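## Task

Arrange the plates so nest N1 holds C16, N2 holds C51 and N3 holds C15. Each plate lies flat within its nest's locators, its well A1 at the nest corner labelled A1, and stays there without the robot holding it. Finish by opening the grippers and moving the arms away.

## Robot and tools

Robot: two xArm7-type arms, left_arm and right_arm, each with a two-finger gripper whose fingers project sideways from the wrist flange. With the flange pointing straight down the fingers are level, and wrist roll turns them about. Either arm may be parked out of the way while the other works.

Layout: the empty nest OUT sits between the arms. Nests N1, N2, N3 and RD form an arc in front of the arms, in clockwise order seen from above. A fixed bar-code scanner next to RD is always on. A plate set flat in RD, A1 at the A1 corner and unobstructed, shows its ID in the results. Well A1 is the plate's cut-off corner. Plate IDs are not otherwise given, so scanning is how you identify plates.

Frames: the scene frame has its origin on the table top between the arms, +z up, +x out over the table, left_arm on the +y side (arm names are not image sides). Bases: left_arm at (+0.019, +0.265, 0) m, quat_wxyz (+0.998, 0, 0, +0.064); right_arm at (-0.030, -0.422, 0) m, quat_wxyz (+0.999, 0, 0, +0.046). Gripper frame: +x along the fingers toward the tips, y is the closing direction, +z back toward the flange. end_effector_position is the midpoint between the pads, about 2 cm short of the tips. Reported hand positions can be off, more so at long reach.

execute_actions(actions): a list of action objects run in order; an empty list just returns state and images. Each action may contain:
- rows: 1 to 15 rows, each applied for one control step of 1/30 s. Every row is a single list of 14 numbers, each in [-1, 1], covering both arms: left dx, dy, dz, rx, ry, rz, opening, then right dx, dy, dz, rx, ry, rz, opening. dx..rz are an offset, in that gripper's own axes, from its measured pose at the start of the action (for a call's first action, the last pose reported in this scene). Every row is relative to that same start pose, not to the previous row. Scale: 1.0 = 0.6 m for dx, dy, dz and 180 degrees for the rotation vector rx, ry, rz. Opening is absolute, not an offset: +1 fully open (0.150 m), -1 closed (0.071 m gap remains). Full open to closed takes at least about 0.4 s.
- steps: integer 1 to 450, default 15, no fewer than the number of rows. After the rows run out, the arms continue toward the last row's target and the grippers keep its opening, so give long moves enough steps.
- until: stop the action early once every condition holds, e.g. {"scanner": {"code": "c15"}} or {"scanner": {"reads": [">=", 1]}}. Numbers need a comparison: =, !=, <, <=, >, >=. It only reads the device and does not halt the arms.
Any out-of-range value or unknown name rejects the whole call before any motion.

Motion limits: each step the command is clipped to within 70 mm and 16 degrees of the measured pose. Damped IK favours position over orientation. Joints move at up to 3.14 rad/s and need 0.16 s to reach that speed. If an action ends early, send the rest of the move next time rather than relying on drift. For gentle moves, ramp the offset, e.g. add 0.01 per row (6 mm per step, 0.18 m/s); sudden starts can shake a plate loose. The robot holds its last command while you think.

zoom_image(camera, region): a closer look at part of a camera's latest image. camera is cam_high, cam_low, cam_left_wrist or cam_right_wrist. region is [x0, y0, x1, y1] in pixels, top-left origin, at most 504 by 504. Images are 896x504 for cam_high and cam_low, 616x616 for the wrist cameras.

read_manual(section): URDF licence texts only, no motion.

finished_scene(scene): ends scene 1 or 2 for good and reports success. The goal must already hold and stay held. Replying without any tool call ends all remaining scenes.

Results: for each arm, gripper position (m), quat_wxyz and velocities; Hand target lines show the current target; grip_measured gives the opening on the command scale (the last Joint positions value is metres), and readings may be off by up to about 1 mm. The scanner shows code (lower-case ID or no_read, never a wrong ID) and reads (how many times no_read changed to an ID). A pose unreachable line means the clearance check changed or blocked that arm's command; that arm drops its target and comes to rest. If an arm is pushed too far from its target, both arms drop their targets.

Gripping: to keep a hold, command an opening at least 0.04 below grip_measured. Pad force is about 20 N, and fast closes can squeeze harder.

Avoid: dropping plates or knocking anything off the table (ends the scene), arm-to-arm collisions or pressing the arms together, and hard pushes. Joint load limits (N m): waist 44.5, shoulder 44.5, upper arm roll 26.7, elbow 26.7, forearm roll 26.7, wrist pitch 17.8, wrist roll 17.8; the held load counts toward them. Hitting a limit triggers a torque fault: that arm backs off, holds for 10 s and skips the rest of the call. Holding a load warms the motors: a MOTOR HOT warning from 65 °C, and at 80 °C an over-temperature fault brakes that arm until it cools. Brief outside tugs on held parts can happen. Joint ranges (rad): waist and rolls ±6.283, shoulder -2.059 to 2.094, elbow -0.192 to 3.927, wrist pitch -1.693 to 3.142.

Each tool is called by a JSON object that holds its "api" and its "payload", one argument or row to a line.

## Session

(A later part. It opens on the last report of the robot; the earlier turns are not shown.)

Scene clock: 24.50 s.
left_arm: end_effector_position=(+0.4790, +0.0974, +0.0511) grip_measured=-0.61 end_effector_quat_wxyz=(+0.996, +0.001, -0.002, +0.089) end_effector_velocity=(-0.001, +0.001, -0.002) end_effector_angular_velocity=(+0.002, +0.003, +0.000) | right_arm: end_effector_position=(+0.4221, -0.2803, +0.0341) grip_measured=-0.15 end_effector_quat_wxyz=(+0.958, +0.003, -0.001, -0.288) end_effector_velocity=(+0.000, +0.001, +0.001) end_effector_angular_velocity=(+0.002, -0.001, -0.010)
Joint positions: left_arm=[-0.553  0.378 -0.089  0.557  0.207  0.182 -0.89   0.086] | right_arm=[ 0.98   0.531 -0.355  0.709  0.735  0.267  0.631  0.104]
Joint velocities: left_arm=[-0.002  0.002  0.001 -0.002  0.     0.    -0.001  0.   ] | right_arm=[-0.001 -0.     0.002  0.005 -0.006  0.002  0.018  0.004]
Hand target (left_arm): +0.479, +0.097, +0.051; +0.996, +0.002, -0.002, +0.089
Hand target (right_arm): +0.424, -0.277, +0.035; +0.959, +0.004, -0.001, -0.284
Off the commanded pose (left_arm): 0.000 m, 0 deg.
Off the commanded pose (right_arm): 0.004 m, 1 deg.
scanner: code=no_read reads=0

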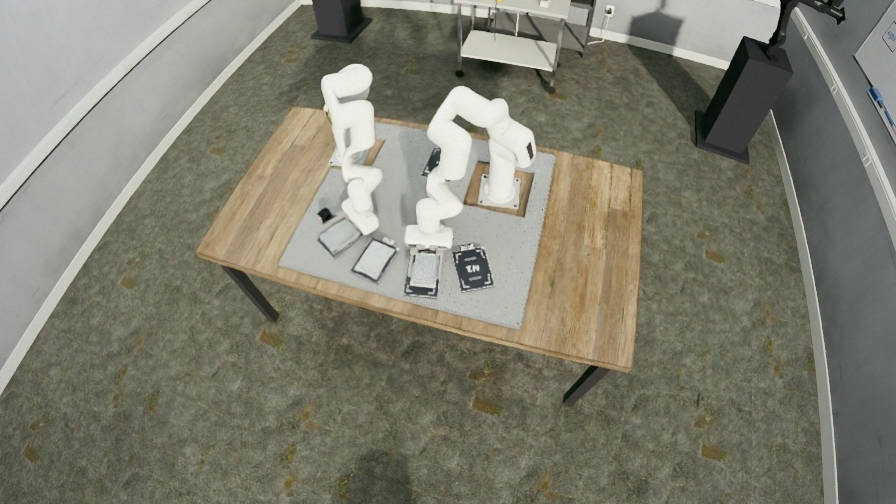

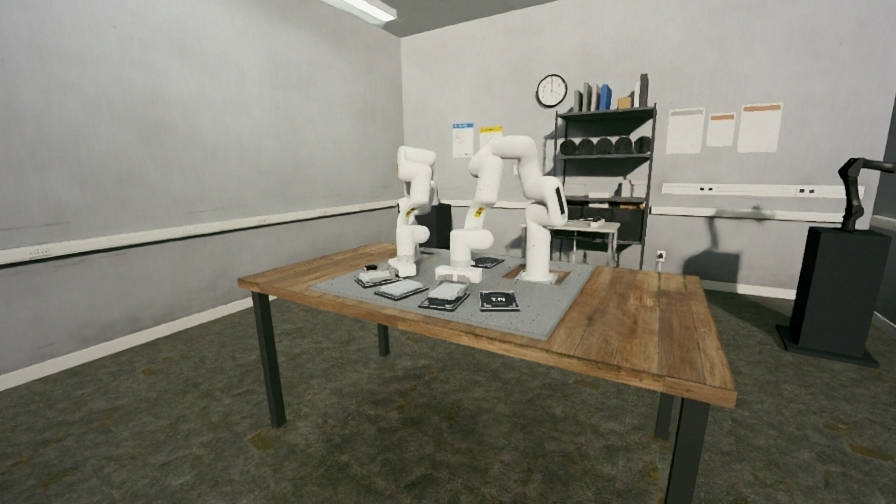

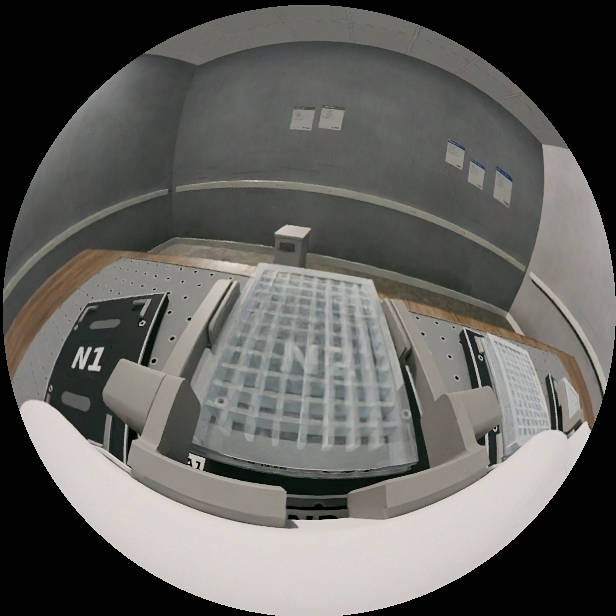

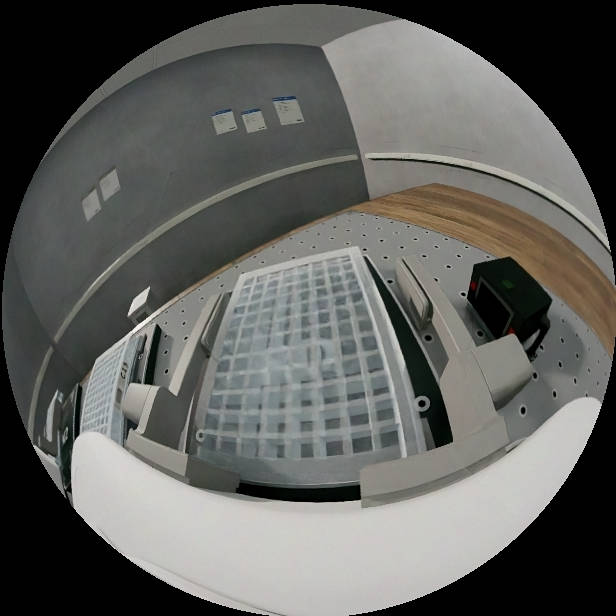

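{"api": "execute_actions", "payload": {
  "actions": [
    {"rows": [[0.004,-0.004,-0.006,0,0,0,-0.75, 0,0,0.02,0,0,0,-0.2],[0.008,-0.007,-0.012,0,0,0,-0.75, 0,0,0.05,0,0,0,-0.2],[0.008,-0.007,-0.018,0,0,0,-0.75, 0,0,0.09,0,0,0,-0.2]], "steps": 12},
    {"rows": [[0,0,0,0,0,0,-0.75, 0.087,-0.441,0.33,0,0,0,0.1]], "steps": 30, "until": {"scanner": {"reads": [">=", 1]}}}
  ]
}}

{"api": "zoom_image", "payload": {
  "camera": "cam_left_wrist",
  "region": [170, 250, 450, 520]
}}

Scene clock: 25.67 s.
left_arm: end_effector_position=(+0.4846, +0.0941, +0.0405) grip_measured=-0.61 end_effector_quat_wxyz=(+0.996, +0.001, -0.002, +0.089) end_effector_velocity=(-0.000, +0.001, +0.000) end_effector_angular_velocity=(+0.001, +0.001, +0.001) | right_arm: end_effector_position=(+0.4222, -0.2800, +0.0892) grip_measured=+0.05 end_effector_quat_wxyz=(+0.958, +0.004, -0.002, -0.285) end_effector_velocity=(-0.031, -0.070, +0.047) end_effector_angular_velocity=(-0.019, -0.011, +0.067)
Joint positions: left_arm=[-0.566  0.428 -0.074  0.589  0.217  0.164 -0.899  0.086] | right_arm=[ 1.121  0.349 -0.542  0.644  0.504  0.376  0.805  0.112]
Joint velocities: left_arm=[ 0.001 -0.002 -0.001 -0.002 -0.     0.001 -0.    -0.   ] | right_arm=[ 0.094 -0.314 -0.209 -0.307 -0.286 -0.042  0.041  0.168]
Hand target (left_arm): +0.485, +0.094, +0.040; +0.996, +0.001, -0.002, +0.089
Hand target (right_arm): +0.406, -0.325, +0.107; +0.956, +0.019, +0.003, -0.294
Off the commanded pose (left_arm): 0.000 m, 0 deg.
Off the commanded pose (right_arm): 0.333 m, 0 deg; position clipped at the last step of the last action.
scanner: code=c16 reads=1

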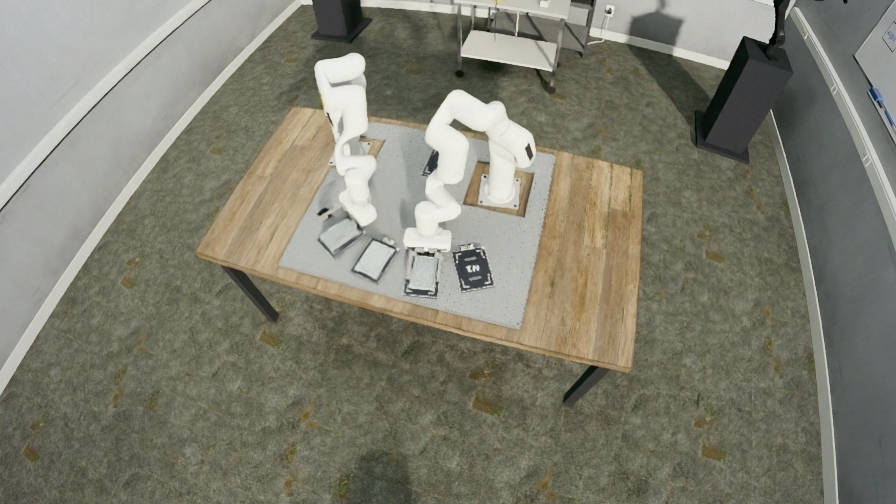

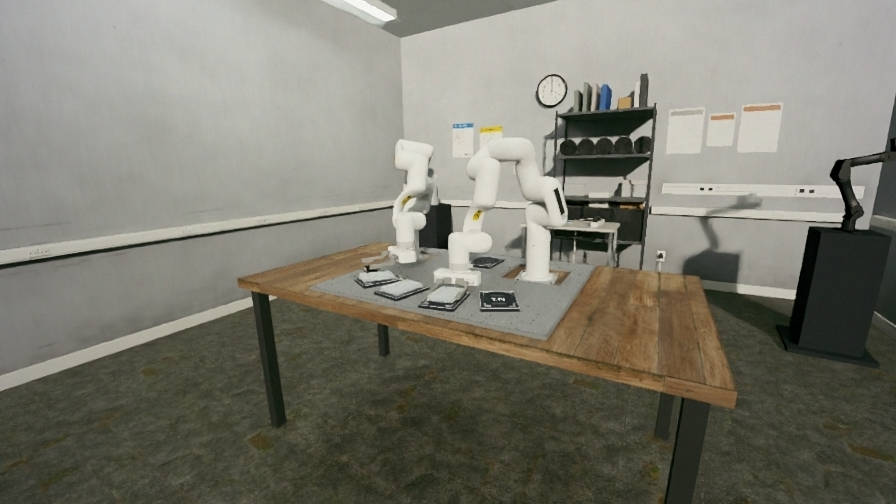

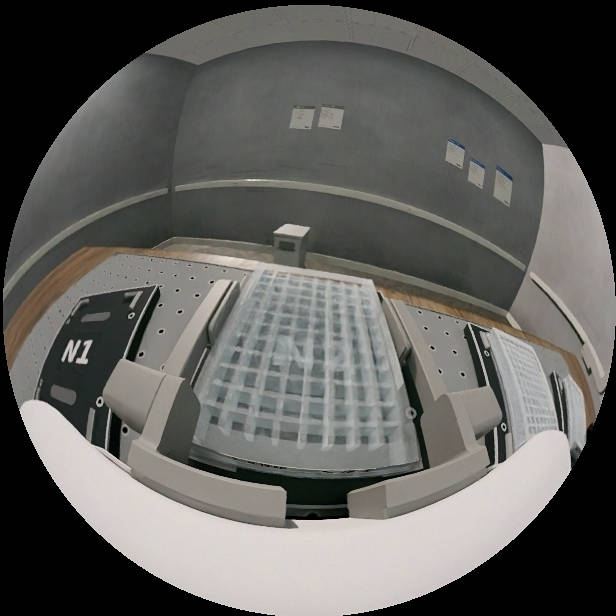

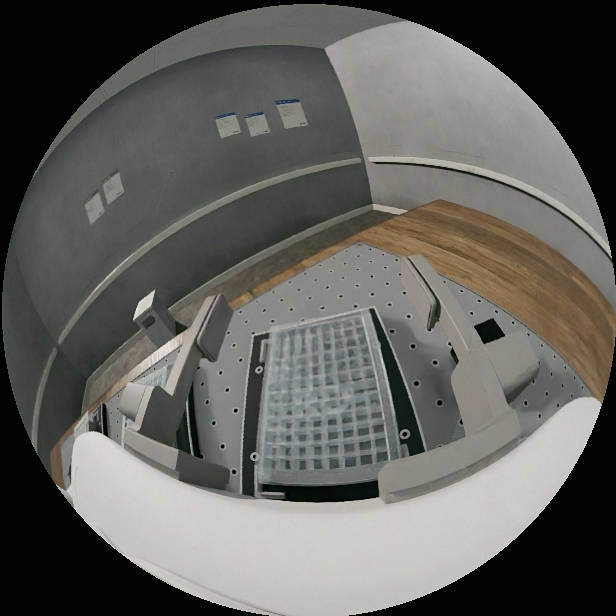

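Region (170, 250, 450, 520) of cam_left_wrist's 616x616 image, scaled by 1.800, with more detail than that image has; it fills the top 486 rows of this view, and the rest is white.

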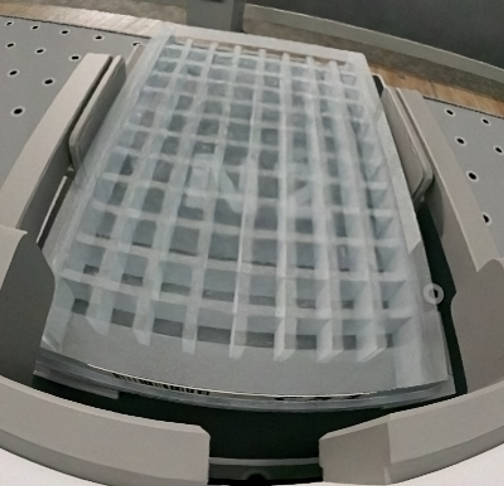

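{"api": "execute_actions", "payload": {
  "actions": [
    {"rows": [[0,0,0.004,0,0,0,-0.75, 0.087,-0.441,0.33,0,0,0,0.1],[0,0,0.006,0,0,0,-0.75, 0.087,-0.441,0.33,0,0,0,0.1],[0.003,0,0.006,0,0,0,-0.75, 0.087,-0.441,0.33,0,0,0,0.1],[0.006,0,0.006,0,0,0,-0.75, 0.087,-0.441,0.33,0,0,0,0.1],[0.009,0,0.006,0,0,0,-0.75, 0.087,-0.441,0.33,0,0,0,0.1],[0.009,0,0.006,0,0,0,-0.75, 0.087,-0.441,0.33,0,0,0,0.1],[0.009,0,0.006,0,0,0,-0.75, 0.087,-0.441,0.33,0,0,0,0.1],[0.009,0,0.002,0,0,0,-0.75, 0.087,-0.441,0.33,0,0,0,0.1],[0.009,0,-0.002,0,0,0,-0.75, 0.087,-0.441,0.33,0,0,0,0.1],[0.009,0,-0.006,0,0,0,-0.75, 0.087,-0.441,0.33,0,0,0,0.1],[0.009,0,-0.010,0,0,0,-0.75, 0.087,-0.441,0.33,0,0,0,0.1]], "steps": 22},
    {"rows": [[0,0,0,0,0,0,-0.58, 0,0,0,0,0,0,0.1],[0,0,0,0,0,0,-0.52, 0,0,0,0,0,0,0.1],[0,0,0,0,0,0,-0.45, 0,0,0,0,0,0,0.1],[0,0,0,0,0,0,-0.35, 0,0,0,0,0,0,0.1],[0,0,0,0,0,0,-0.2, 0,0,0,0,0,0,0.1]], "steps": 12}
  ]
}}

{"api": "zoom_image", "payload": {
  "camera": "cam_left_wrist",
  "region": [170, 250, 450, 520]
}}

Scene clock: 27.10 s.
left_arm: end_effector_position=(+0.4901, +0.0948, +0.0349) grip_measured=-0.20 end_effector_quat_wxyz=(+0.996, +0.001, -0.002, +0.089) end_effector_velocity=(+0.003, +0.000, +0.003) end_effector_angular_velocity=(-0.004, -0.009, +0.004) | right_arm: end_effector_position=(+0.3624, -0.5069, +0.2332) grip_measured=+0.10 end_effector_quat_wxyz=(+0.936, +0.045, -0.078, -0.340) end_effector_velocity=(+0.031, -0.005, +0.002) end_effector_angular_velocity=(+0.015, -0.100, -0.051)
Joint positions: left_arm=[-0.563  0.456 -0.068  0.609  0.221  0.155 -0.893  0.103] | right_arm=[ 0.52  -0.679 -0.697  0.225 -0.63   0.689  1.169  0.114]
Joint velocities: left_arm=[ 0.001 -0.003  0.002  0.004 -0.    -0.003 -0.     0.   ] | right_arm=[ 0.039  0.195 -0.057  0.053 -0.04  -0.249  0.065  0.   ]
Hand target (left_arm): +0.491, +0.095, +0.036; +0.996, +0.001, -0.003, +0.089
Hand target (right_arm): +0.364, -0.508, +0.234; +0.935, +0.047, -0.081, -0.342
Off the commanded pose (left_arm): 0.001 m, 0 deg.
Off the commanded pose (right_arm): 0.002 m, 1 deg.
scanner: code=c16 reads=1

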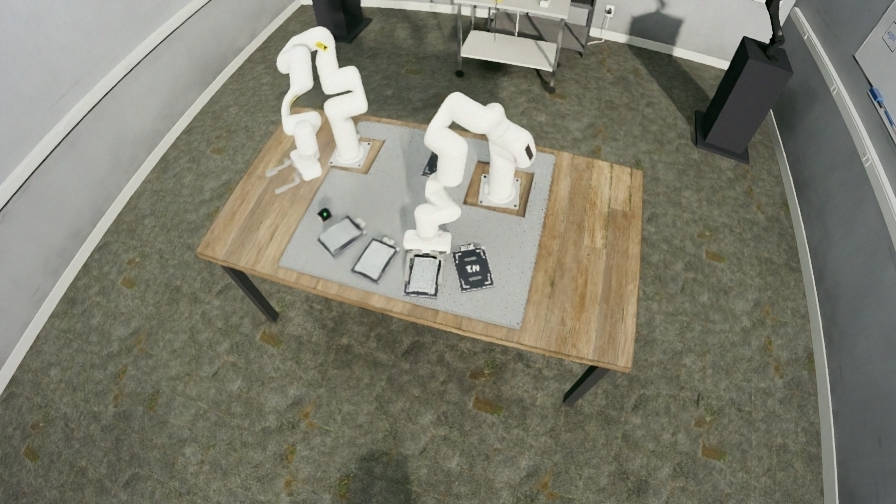

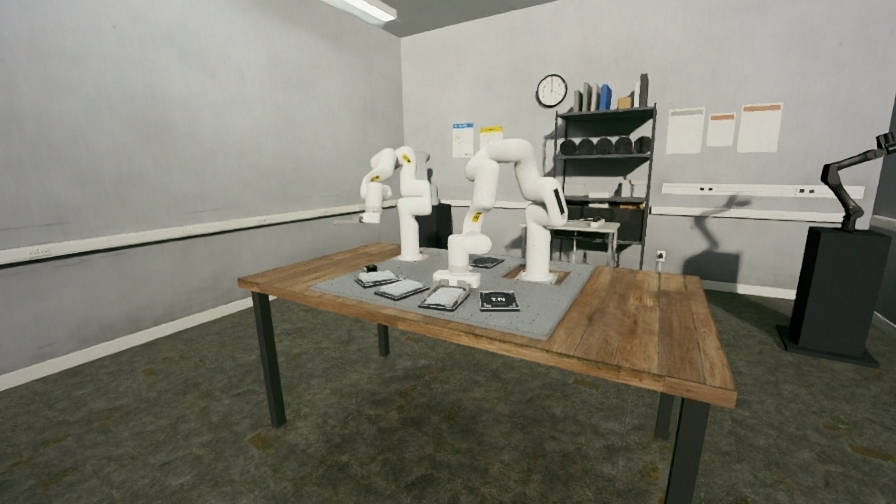

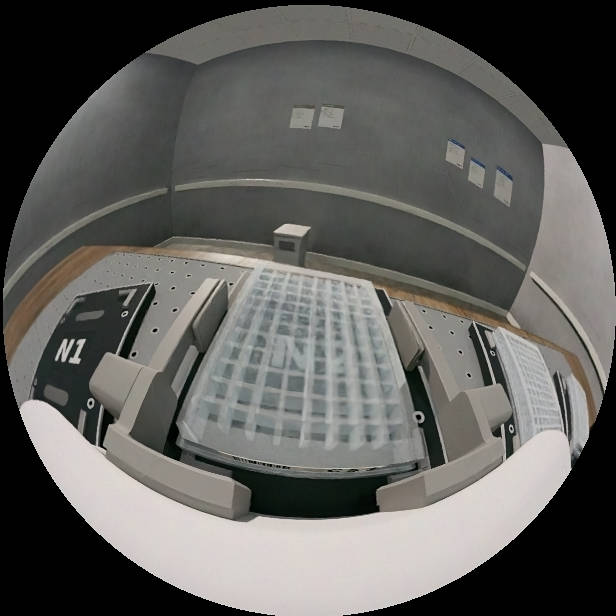

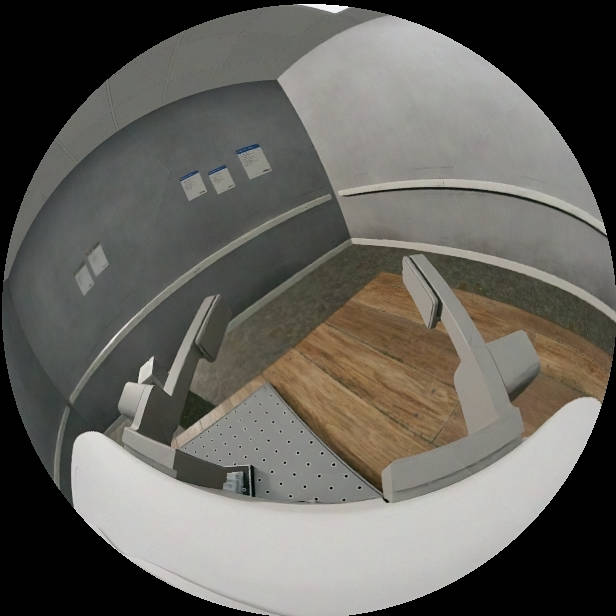

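Region (170, 250, 450, 520) of cam_left_wrist's 616x616 image, scaled by 1.800, with more detail than that image has; it fills the top 486 rows of this view, and the rest is white.

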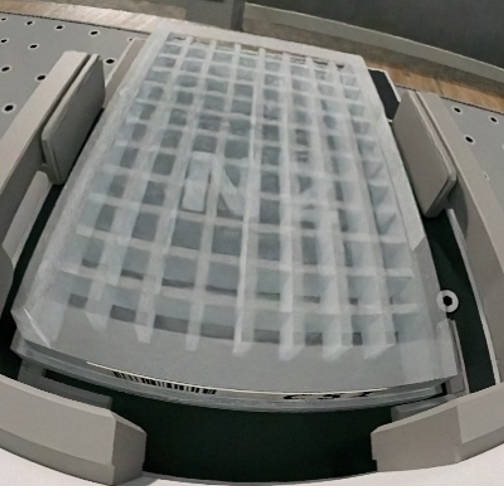

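{"api": "execute_actions", "payload": {
  "actions": [
    {"rows": [[0,0,0,0,0,0,-0.45, 0,0,0,0,0,0,0.1],[0,0,0,0,0,0,-0.55, 0,0,0,0,0,0,0.1],[0,0,0,0,0,0,-0.6, 0,0,0,0,0,0,0.1],[0,0,0,0,0,0,-0.65, 0,0,0,0,0,0,0.1],[0,0,0,0,0,0,-0.75, 0,0,0,0,0,0,0.1]], "steps": 10},
    {"rows": [[0,0,0.004,0,0,0,-0.75, 0,0,0,0,0,0,0.1],[0,0,0.008,0,0,0,-0.75, 0,0,0,0,0,0,0.1],[0,0,0.008,0,0,0,-0.75, 0,0,0,0,0,0,0.1],[0,-0.002,0.008,0,0,0,-0.75, 0,0,0,0,0,0,0.1],[0,-0.005,0.008,0,0,0,-0.75, 0,0,0,0,0,0,0.1],[0,-0.007,0.008,0,0,0,-0.75, 0,0,0,0,0,0,0.1],[0,-0.007,0.008,0,0,0,-0.75, 0,0,0,0,0,0,0.1],[0,-0.007,0.008,0,0,0,-0.75, 0,0,0,0,0,0,0.1],[0,-0.007,0.005,0,0,0,-0.75, 0,0,0,0,0,0,0.1],[0,-0.007,0.002,0,0,0,-0.75, 0,0,0,0,0,0,0.1],[0,-0.007,-0.001,0,0,0,-0.75, 0,0,0,0,0,0,0.1]], "steps": 18},
    {"rows": [[0,0,0,0,0,0,-0.58, 0,0,0,0,0,0,0.1],[0,0,0,0,0,0,-0.52, 0,0,0,0,0,0,0.1],[0,0,0,0,0,0,-0.45, 0,0,0,0,0,0,0.1],[0,0,0,0,0,0,-0.35, 0,0,0,0,0,0,0.1],[0,0,0,0,0,0,-0.2, 0,0,0,0,0,0,0.1]], "steps": 12}
  ]
}}

{"api": "zoom_image", "payload": {
  "camera": "cam_left_wrist",
  "region": [170, 250, 450, 520]
}}

Scene clock: 28.77 s.
left_arm: end_effector_position=(+0.4909, +0.0910, +0.0345) grip_measured=-0.20 end_effector_quat_wxyz=(+0.996, +0.001, -0.002, +0.089) end_effector_velocity=(+0.001, +0.001, +0.001) end_effector_angular_velocity=(-0.001, -0.002, +0.004) | right_arm: end_effector_position=(+0.3624, -0.5069, +0.2333) grip_measured=+0.10 end_effector_quat_wxyz=(+0.936, +0.045, -0.078, -0.340) end_effector_velocity=(+0.000, -0.000, +0.000) end_effector_angular_velocity=(-0.000, -0.001, -0.000)
Joint positions: left_arm=[-0.571  0.462 -0.068  0.619  0.22   0.159 -0.9    0.103] | right_arm=[ 0.52  -0.679 -0.697  0.225 -0.63   0.689  1.169  0.114]
Joint velocities: left_arm=[ 0.001 -0.001  0.001 -0.    -0.001 -0.002 -0.     0.   ] | right_arm=[-0.    -0.     0.    -0.    -0.001 -0.001  0.001  0.   ]
Hand target (left_arm): +0.491, +0.091, +0.035; +0.996, +0.001, -0.002, +0.090
Hand target (right_arm): +0.362, -0.507, +0.233; +0.936, +0.045, -0.078, -0.340
Off the commanded pose (left_arm): 0.000 m, 0 deg.
Off the commanded pose (right_arm): 0.000 m, 0 deg.
scanner: code=c16 reads=1

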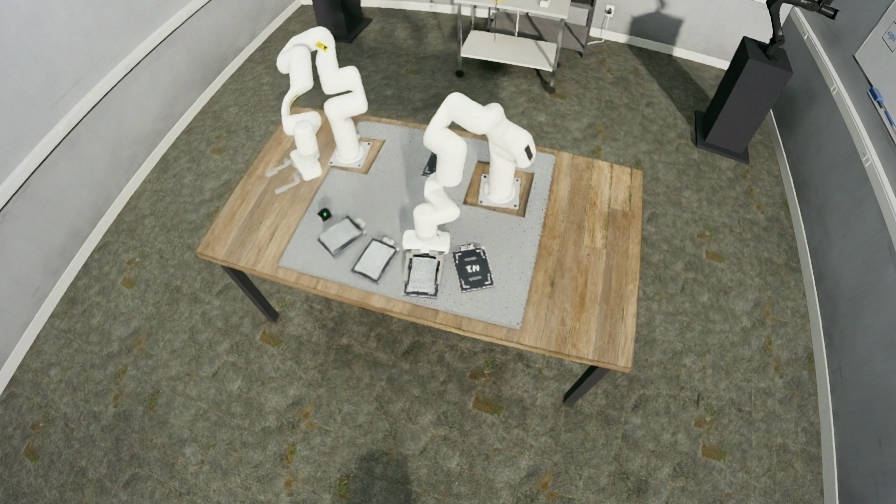

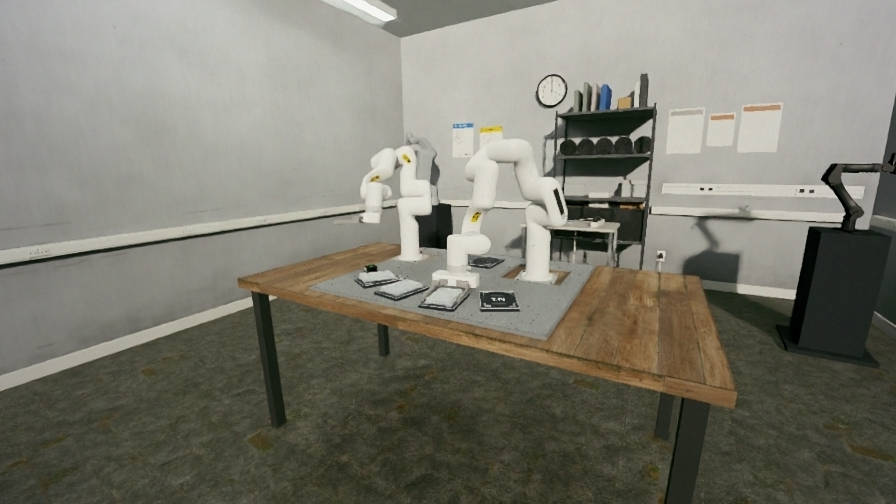

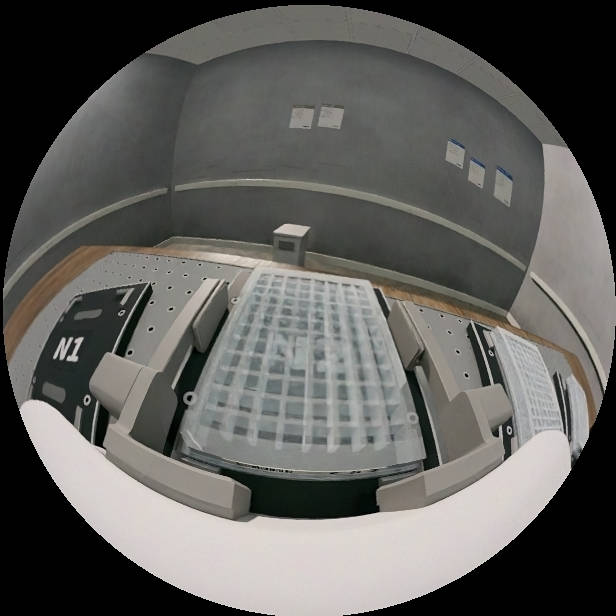

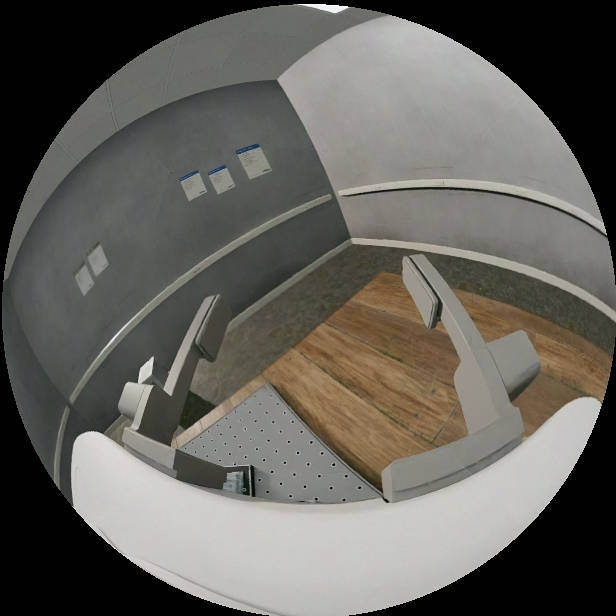

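Region (170, 250, 450, 520) of cam_left_wrist's 616x616 image, scaled by 1.800, with more detail than that image has; it fills the top 486 rows of this view, and the rest is white.

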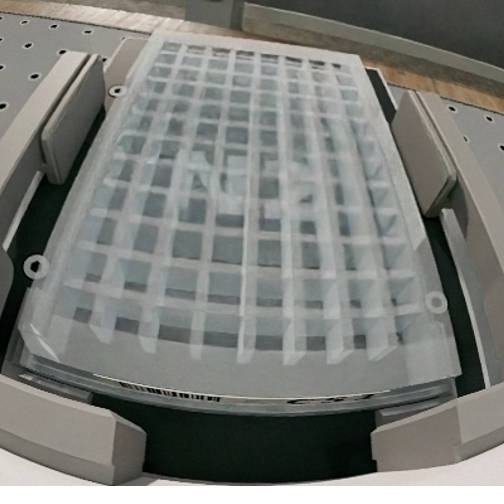

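{"api": "execute_actions", "payload": {
  "actions": [
    {"rows": [[0,0,0.03,0,0,0,-0.2, 0,0,0,0,0,0,0.1],[0,0,0.07,0,0,0,0.1, 0,0,0,0,0,0,0.1],[-0.03,0,0.1,0,0,0,0.1, 0,0,0,0,0,0,0.1]], "steps": 14}
  ]
}}

{"api": "zoom_image", "payload": {
  "camera": "cam_left_wrist",
  "region": [170, 280, 450, 520]
}}

{"api": "zoom_image", "payload": {
  "camera": "cam_low",
  "region": [350, 260, 530, 320]
}}

Scene clock: 29.43 s.
left_arm: end_effector_position=(+0.4727, +0.0883, +0.0936) grip_measured=+0.10 end_effector_quat_wxyz=(+0.996, +0.002, -0.002, +0.090) end_effector_velocity=(-0.002, +0.005, -0.005) end_effector_angular_velocity=(+0.004, +0.026, +0.005) | right_arm: end_effector_position=(+0.3624, -0.5069, +0.2333) grip_measured=+0.10 end_effector_quat_wxyz=(+0.936, +0.045, -0.078, -0.340) end_effector_velocity=(+0.000, +0.000, -0.000) end_effector_angular_velocity=(-0.001, +0.001, +0.001)
Joint positions: left_arm=[-0.538  0.221 -0.153  0.529  0.127  0.311 -0.861  0.114] | right_arm=[ 0.52  -0.679 -0.697  0.225 -0.63   0.689  1.169  0.114]
Joint velocities: left_arm=[ 0.019 -0.002 -0.016 -0.003 -0.034  0.023  0.03  -0.   ] | right_arm=[ 0.001  0.001 -0.     0.    -0.     0.     0.001  0.   ]
Hand target (left_arm): +0.473, +0.088, +0.094; +0.996, +0.001, -0.002, +0.089
Hand target (right_arm): +0.362, -0.507, +0.233; +0.936, +0.045, -0.078, -0.340
Off the commanded pose (left_arm): 0.001 m, 0 deg.
Off the commanded pose (right_arm): 0.000 m, 0 deg.
scanner: code=c16 reads=1

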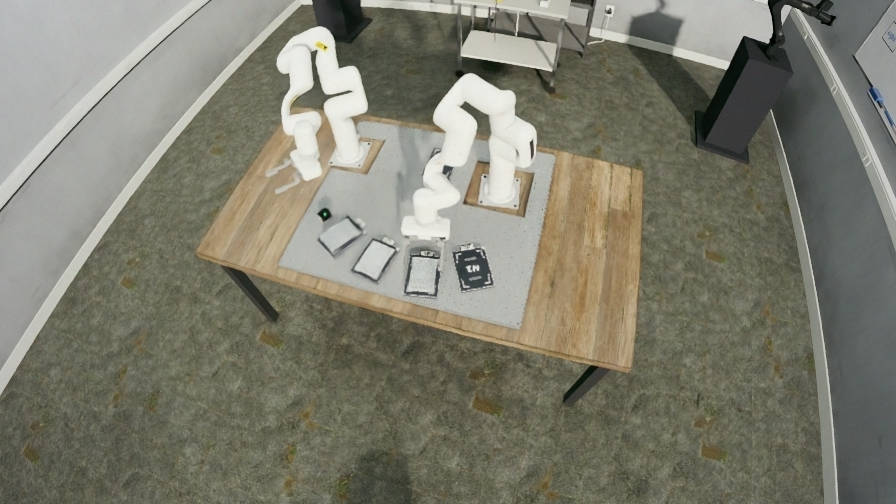

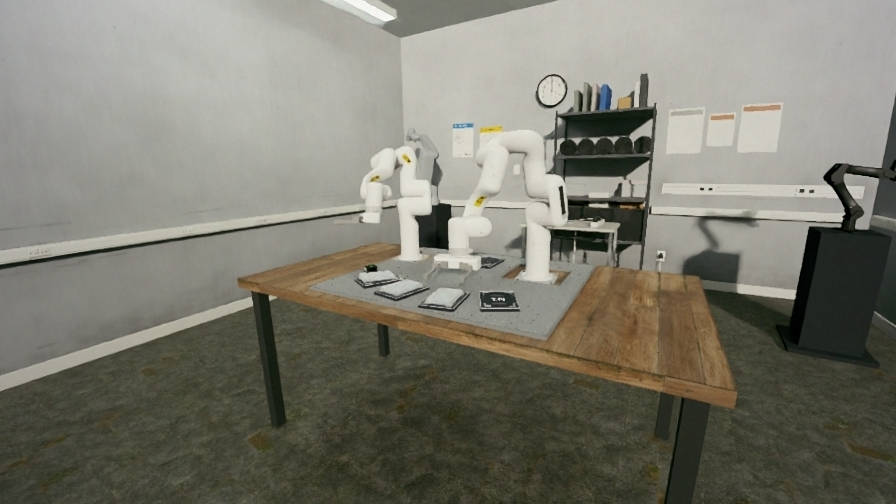

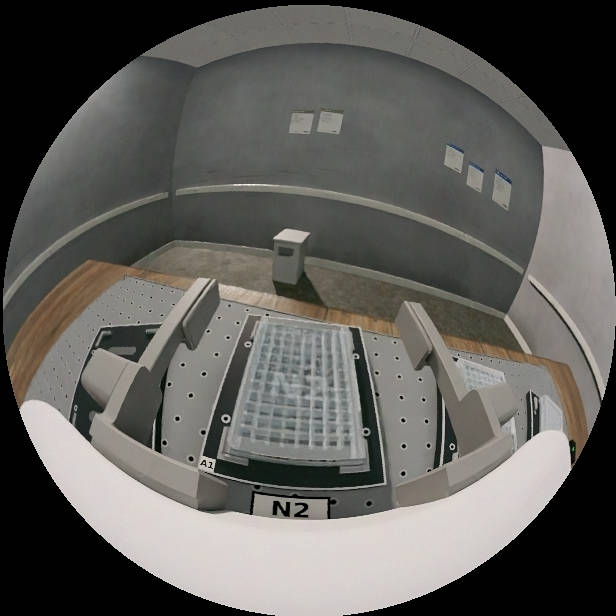

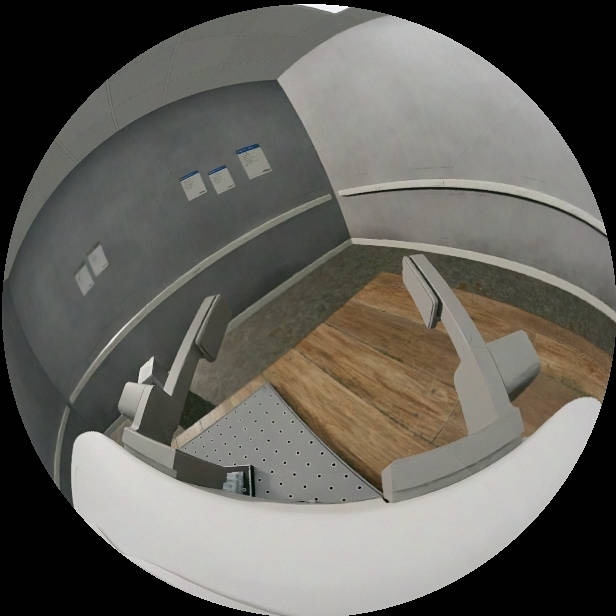

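Region (170, 280, 450, 520) of cam_left_wrist's 616x616 image, scaled by 1.800, with more detail than that image has; it fills the top 432 rows of this view, and the rest is white.

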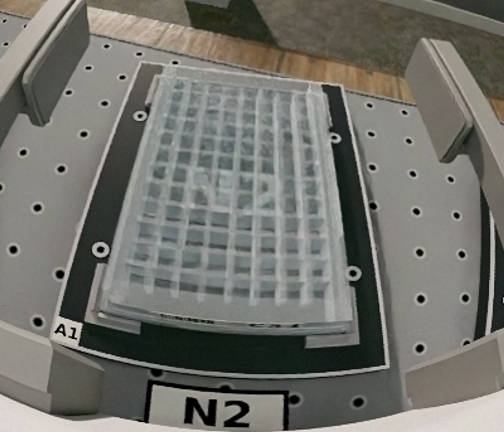

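Region (350, 260, 530, 320) of cam_low's 896x504 image, scaled by 2.800, with more detail than that image has.

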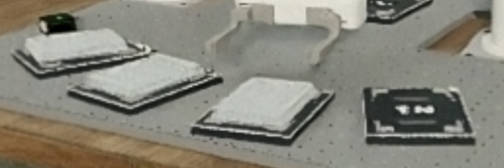

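{"api": "zoom_image", "payload": {
  "camera": "cam_high",
  "region": [345, 232, 455, 305]
}}

Region (345, 232, 455, 305) of cam_high's 896x504 image, scaled by 4.582, with more detail than that image has; it fills the top 334 rows of this view, and the rest is white.

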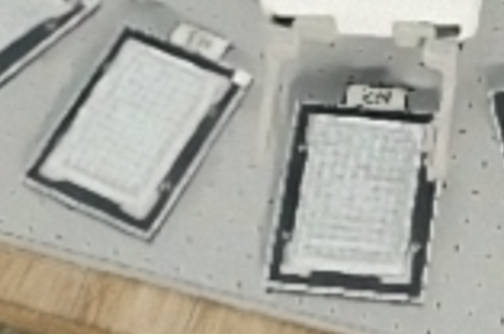

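{"api": "execute_actions", "payload": {
  "actions": [
    {"rows": [[-0.05,-0.15,0,0,0,-0.06,0.1, 0,0,0,0,0,0,0.1],[-0.1,-0.3,-0.01,0,0,-0.12,0.1, 0,0,0,0,0,0,0.1],[-0.15,-0.45,-0.02,0,0,-0.18,0.1, 0,0,0,0,0,0,0.1],[-0.2018,-0.582,-0.031,0,0,-0.2406,0.1, 0,0,0,0,0,0,0.1]], "steps": 36}
  ]
}}

Scene clock: 31.30 s.
left_arm: end_effector_position=(+0.4175, -0.2762, +0.0743) grip_measured=+0.10 end_effector_quat_wxyz=(+0.959, +0.003, -0.002, -0.284) end_effector_velocity=(-0.004, -0.005, +0.001) end_effector_angular_velocity=(-0.003, +0.000, -0.007) | right_arm: end_effector_position=(+0.3624, -0.5069, +0.2333) grip_measured=+0.10 end_effector_quat_wxyz=(+0.936, +0.045, -0.078, -0.340) end_effector_velocity=(+0.000, +0.000, +0.000) end_effector_angular_velocity=(+0.000, -0.001, +0.001)
Joint positions: left_arm=[-0.854  0.664 -0.314  1.193  0.367  0.585 -0.711  0.114] | right_arm=[ 0.52  -0.679 -0.697  0.225 -0.63   0.689  1.169  0.114]
Joint velocities: left_arm=[-0.007  0.003 -0.003  0.006  0.     0.001 -0.001  0.   ] | right_arm=[ 0.    -0.001 -0.     0.    -0.001 -0.     0.     0.   ]
Hand target (left_arm): +0.417, -0.277, +0.074; +0.959, +0.003, -0.002, -0.284
Hand target (right_arm): +0.362, -0.507, +0.233; +0.936, +0.045, -0.078, -0.340
Off the commanded pose (left_arm): 0.002 m, 0 deg.
Off the commanded pose (right_arm): 0.000 m, 0 deg.
scanner: code=c16 reads=1

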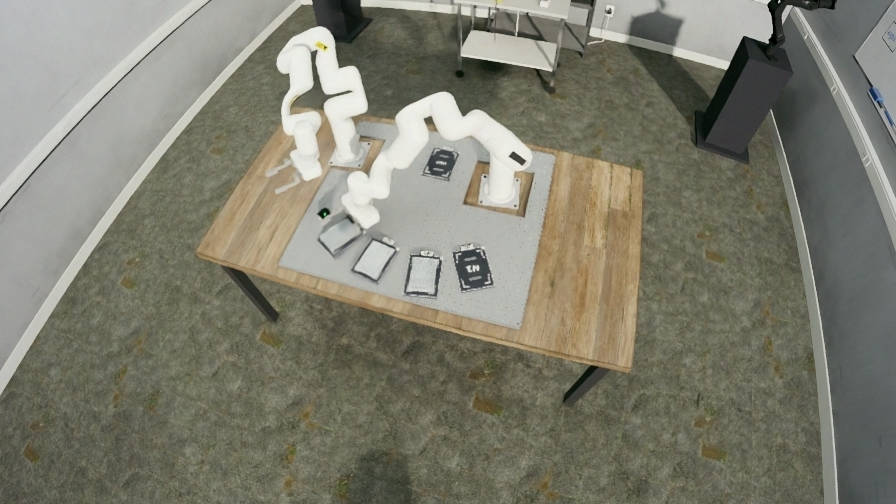

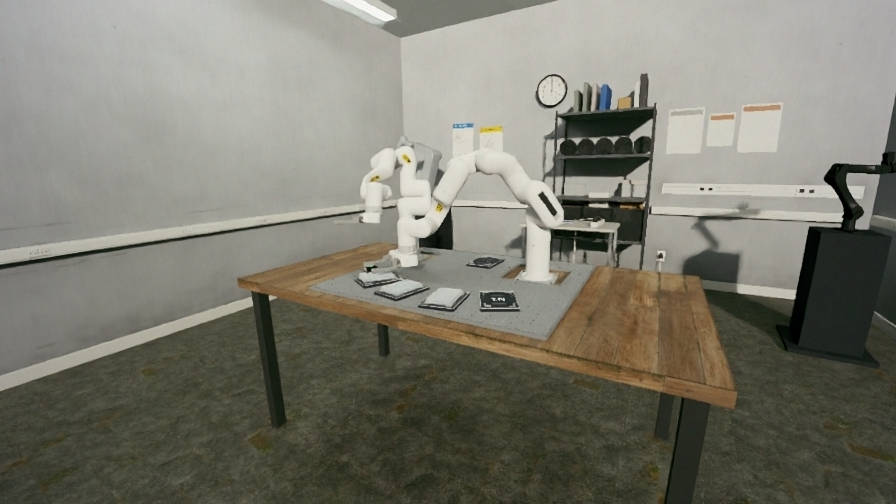

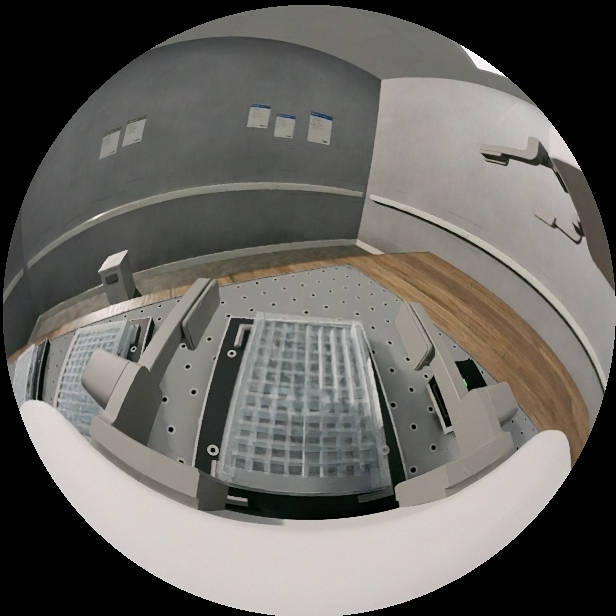

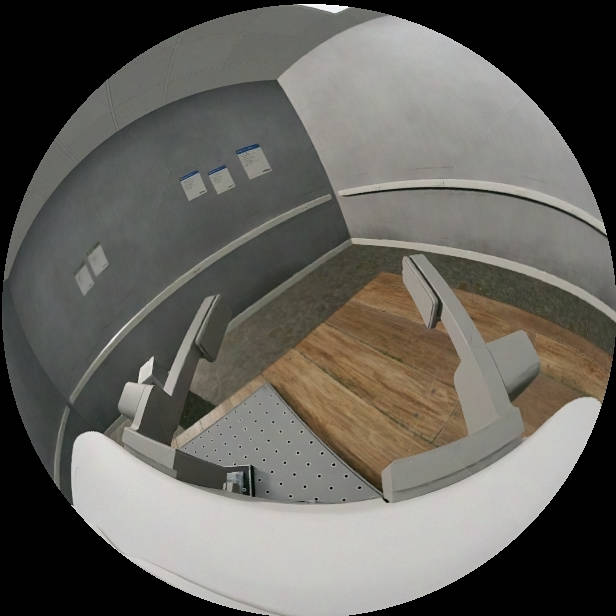

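{"api": "execute_actions", "payload": {
  "actions": [
    {"rows": [[0,-0.004,-0.02,0,0,0.008,-0.2, 0,0,0,0,0,0,0.1],[0,-0.004,-0.04,0,0,0.008,-0.2, 0,0,0,0,0,0,0.1],[0,-0.004,-0.055,0,0,0.008,-0.2, 0,0,0,0,0,0,0.1],[0,-0.004,-0.062,0,0,0.008,-0.2, 0,0,0,0,0,0,0.1]], "steps": 16}
  ]
}}

Scene clock: 32.13 s.
left_arm: end_effector_position=(+0.4167, -0.2780, +0.0371) grip_measured=-0.20 end_effector_quat_wxyz=(+0.962, +0.003, -0.002, -0.272) end_effector_velocity=(-0.002, -0.003, +0.001) end_effector_angular_velocity=(-0.004, -0.000, -0.004) | right_arm: end_effector_position=(+0.3624, -0.5069, +0.2333) grip_measured=+0.10 end_effector_quat_wxyz=(+0.936, +0.045, -0.078, -0.340) end_effector_velocity=(-0.000, +0.000, -0.000) end_effector_angular_velocity=(-0.001, +0.001, +0.000)
Joint positions: left_arm=[-0.893  0.76  -0.276  1.231  0.4    0.526 -0.768  0.103] | right_arm=[ 0.52  -0.679 -0.697  0.225 -0.63   0.689  1.169  0.114]
Joint velocities: left_arm=[-0.003  0.001 -0.002  0.001  0.001 -0.003 -0.001  0.   ] | right_arm=[-0.     0.     0.    -0.     0.     0.    -0.001  0.   ]
Hand target (left_arm): +0.417, -0.278, +0.037; +0.962, +0.003, -0.002, -0.272
Hand target (right_arm): +0.362, -0.507, +0.233; +0.936, +0.045, -0.078, -0.340
Off the commanded pose (left_arm): 0.000 m, 0 deg.
Off the commanded pose (right_arm): 0.000 m, 0 deg.
scanner: code=no_read reads=1

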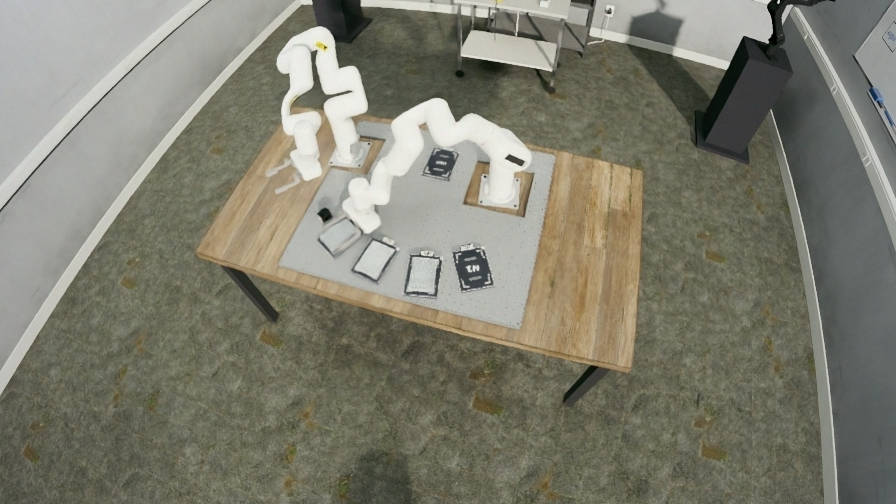

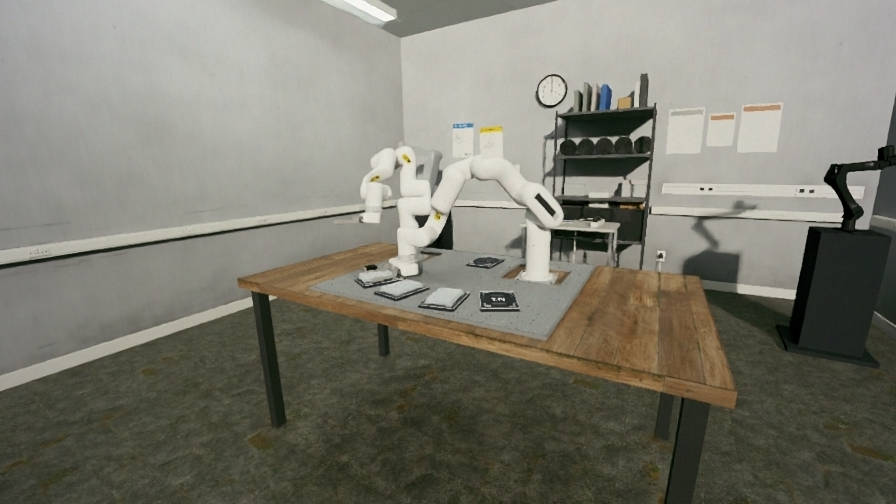

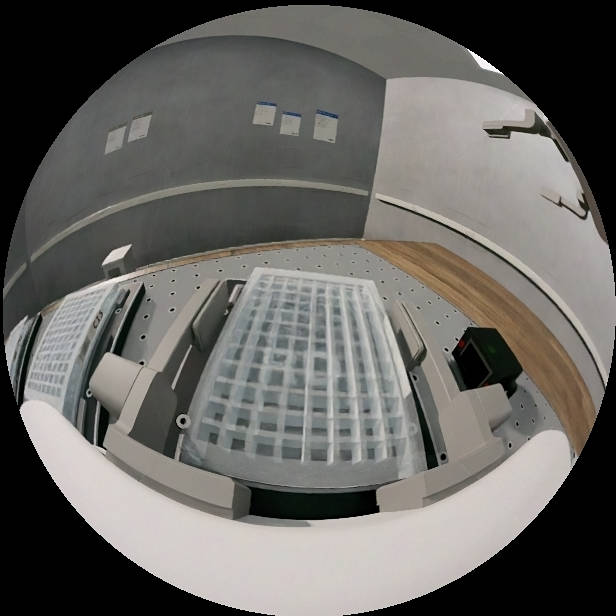

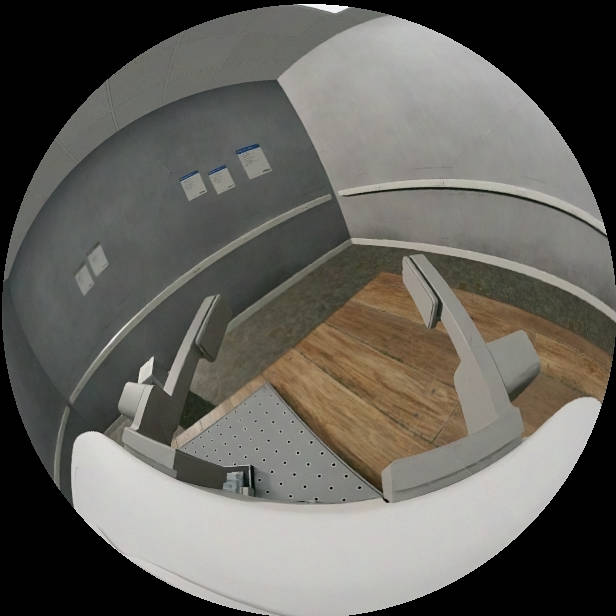

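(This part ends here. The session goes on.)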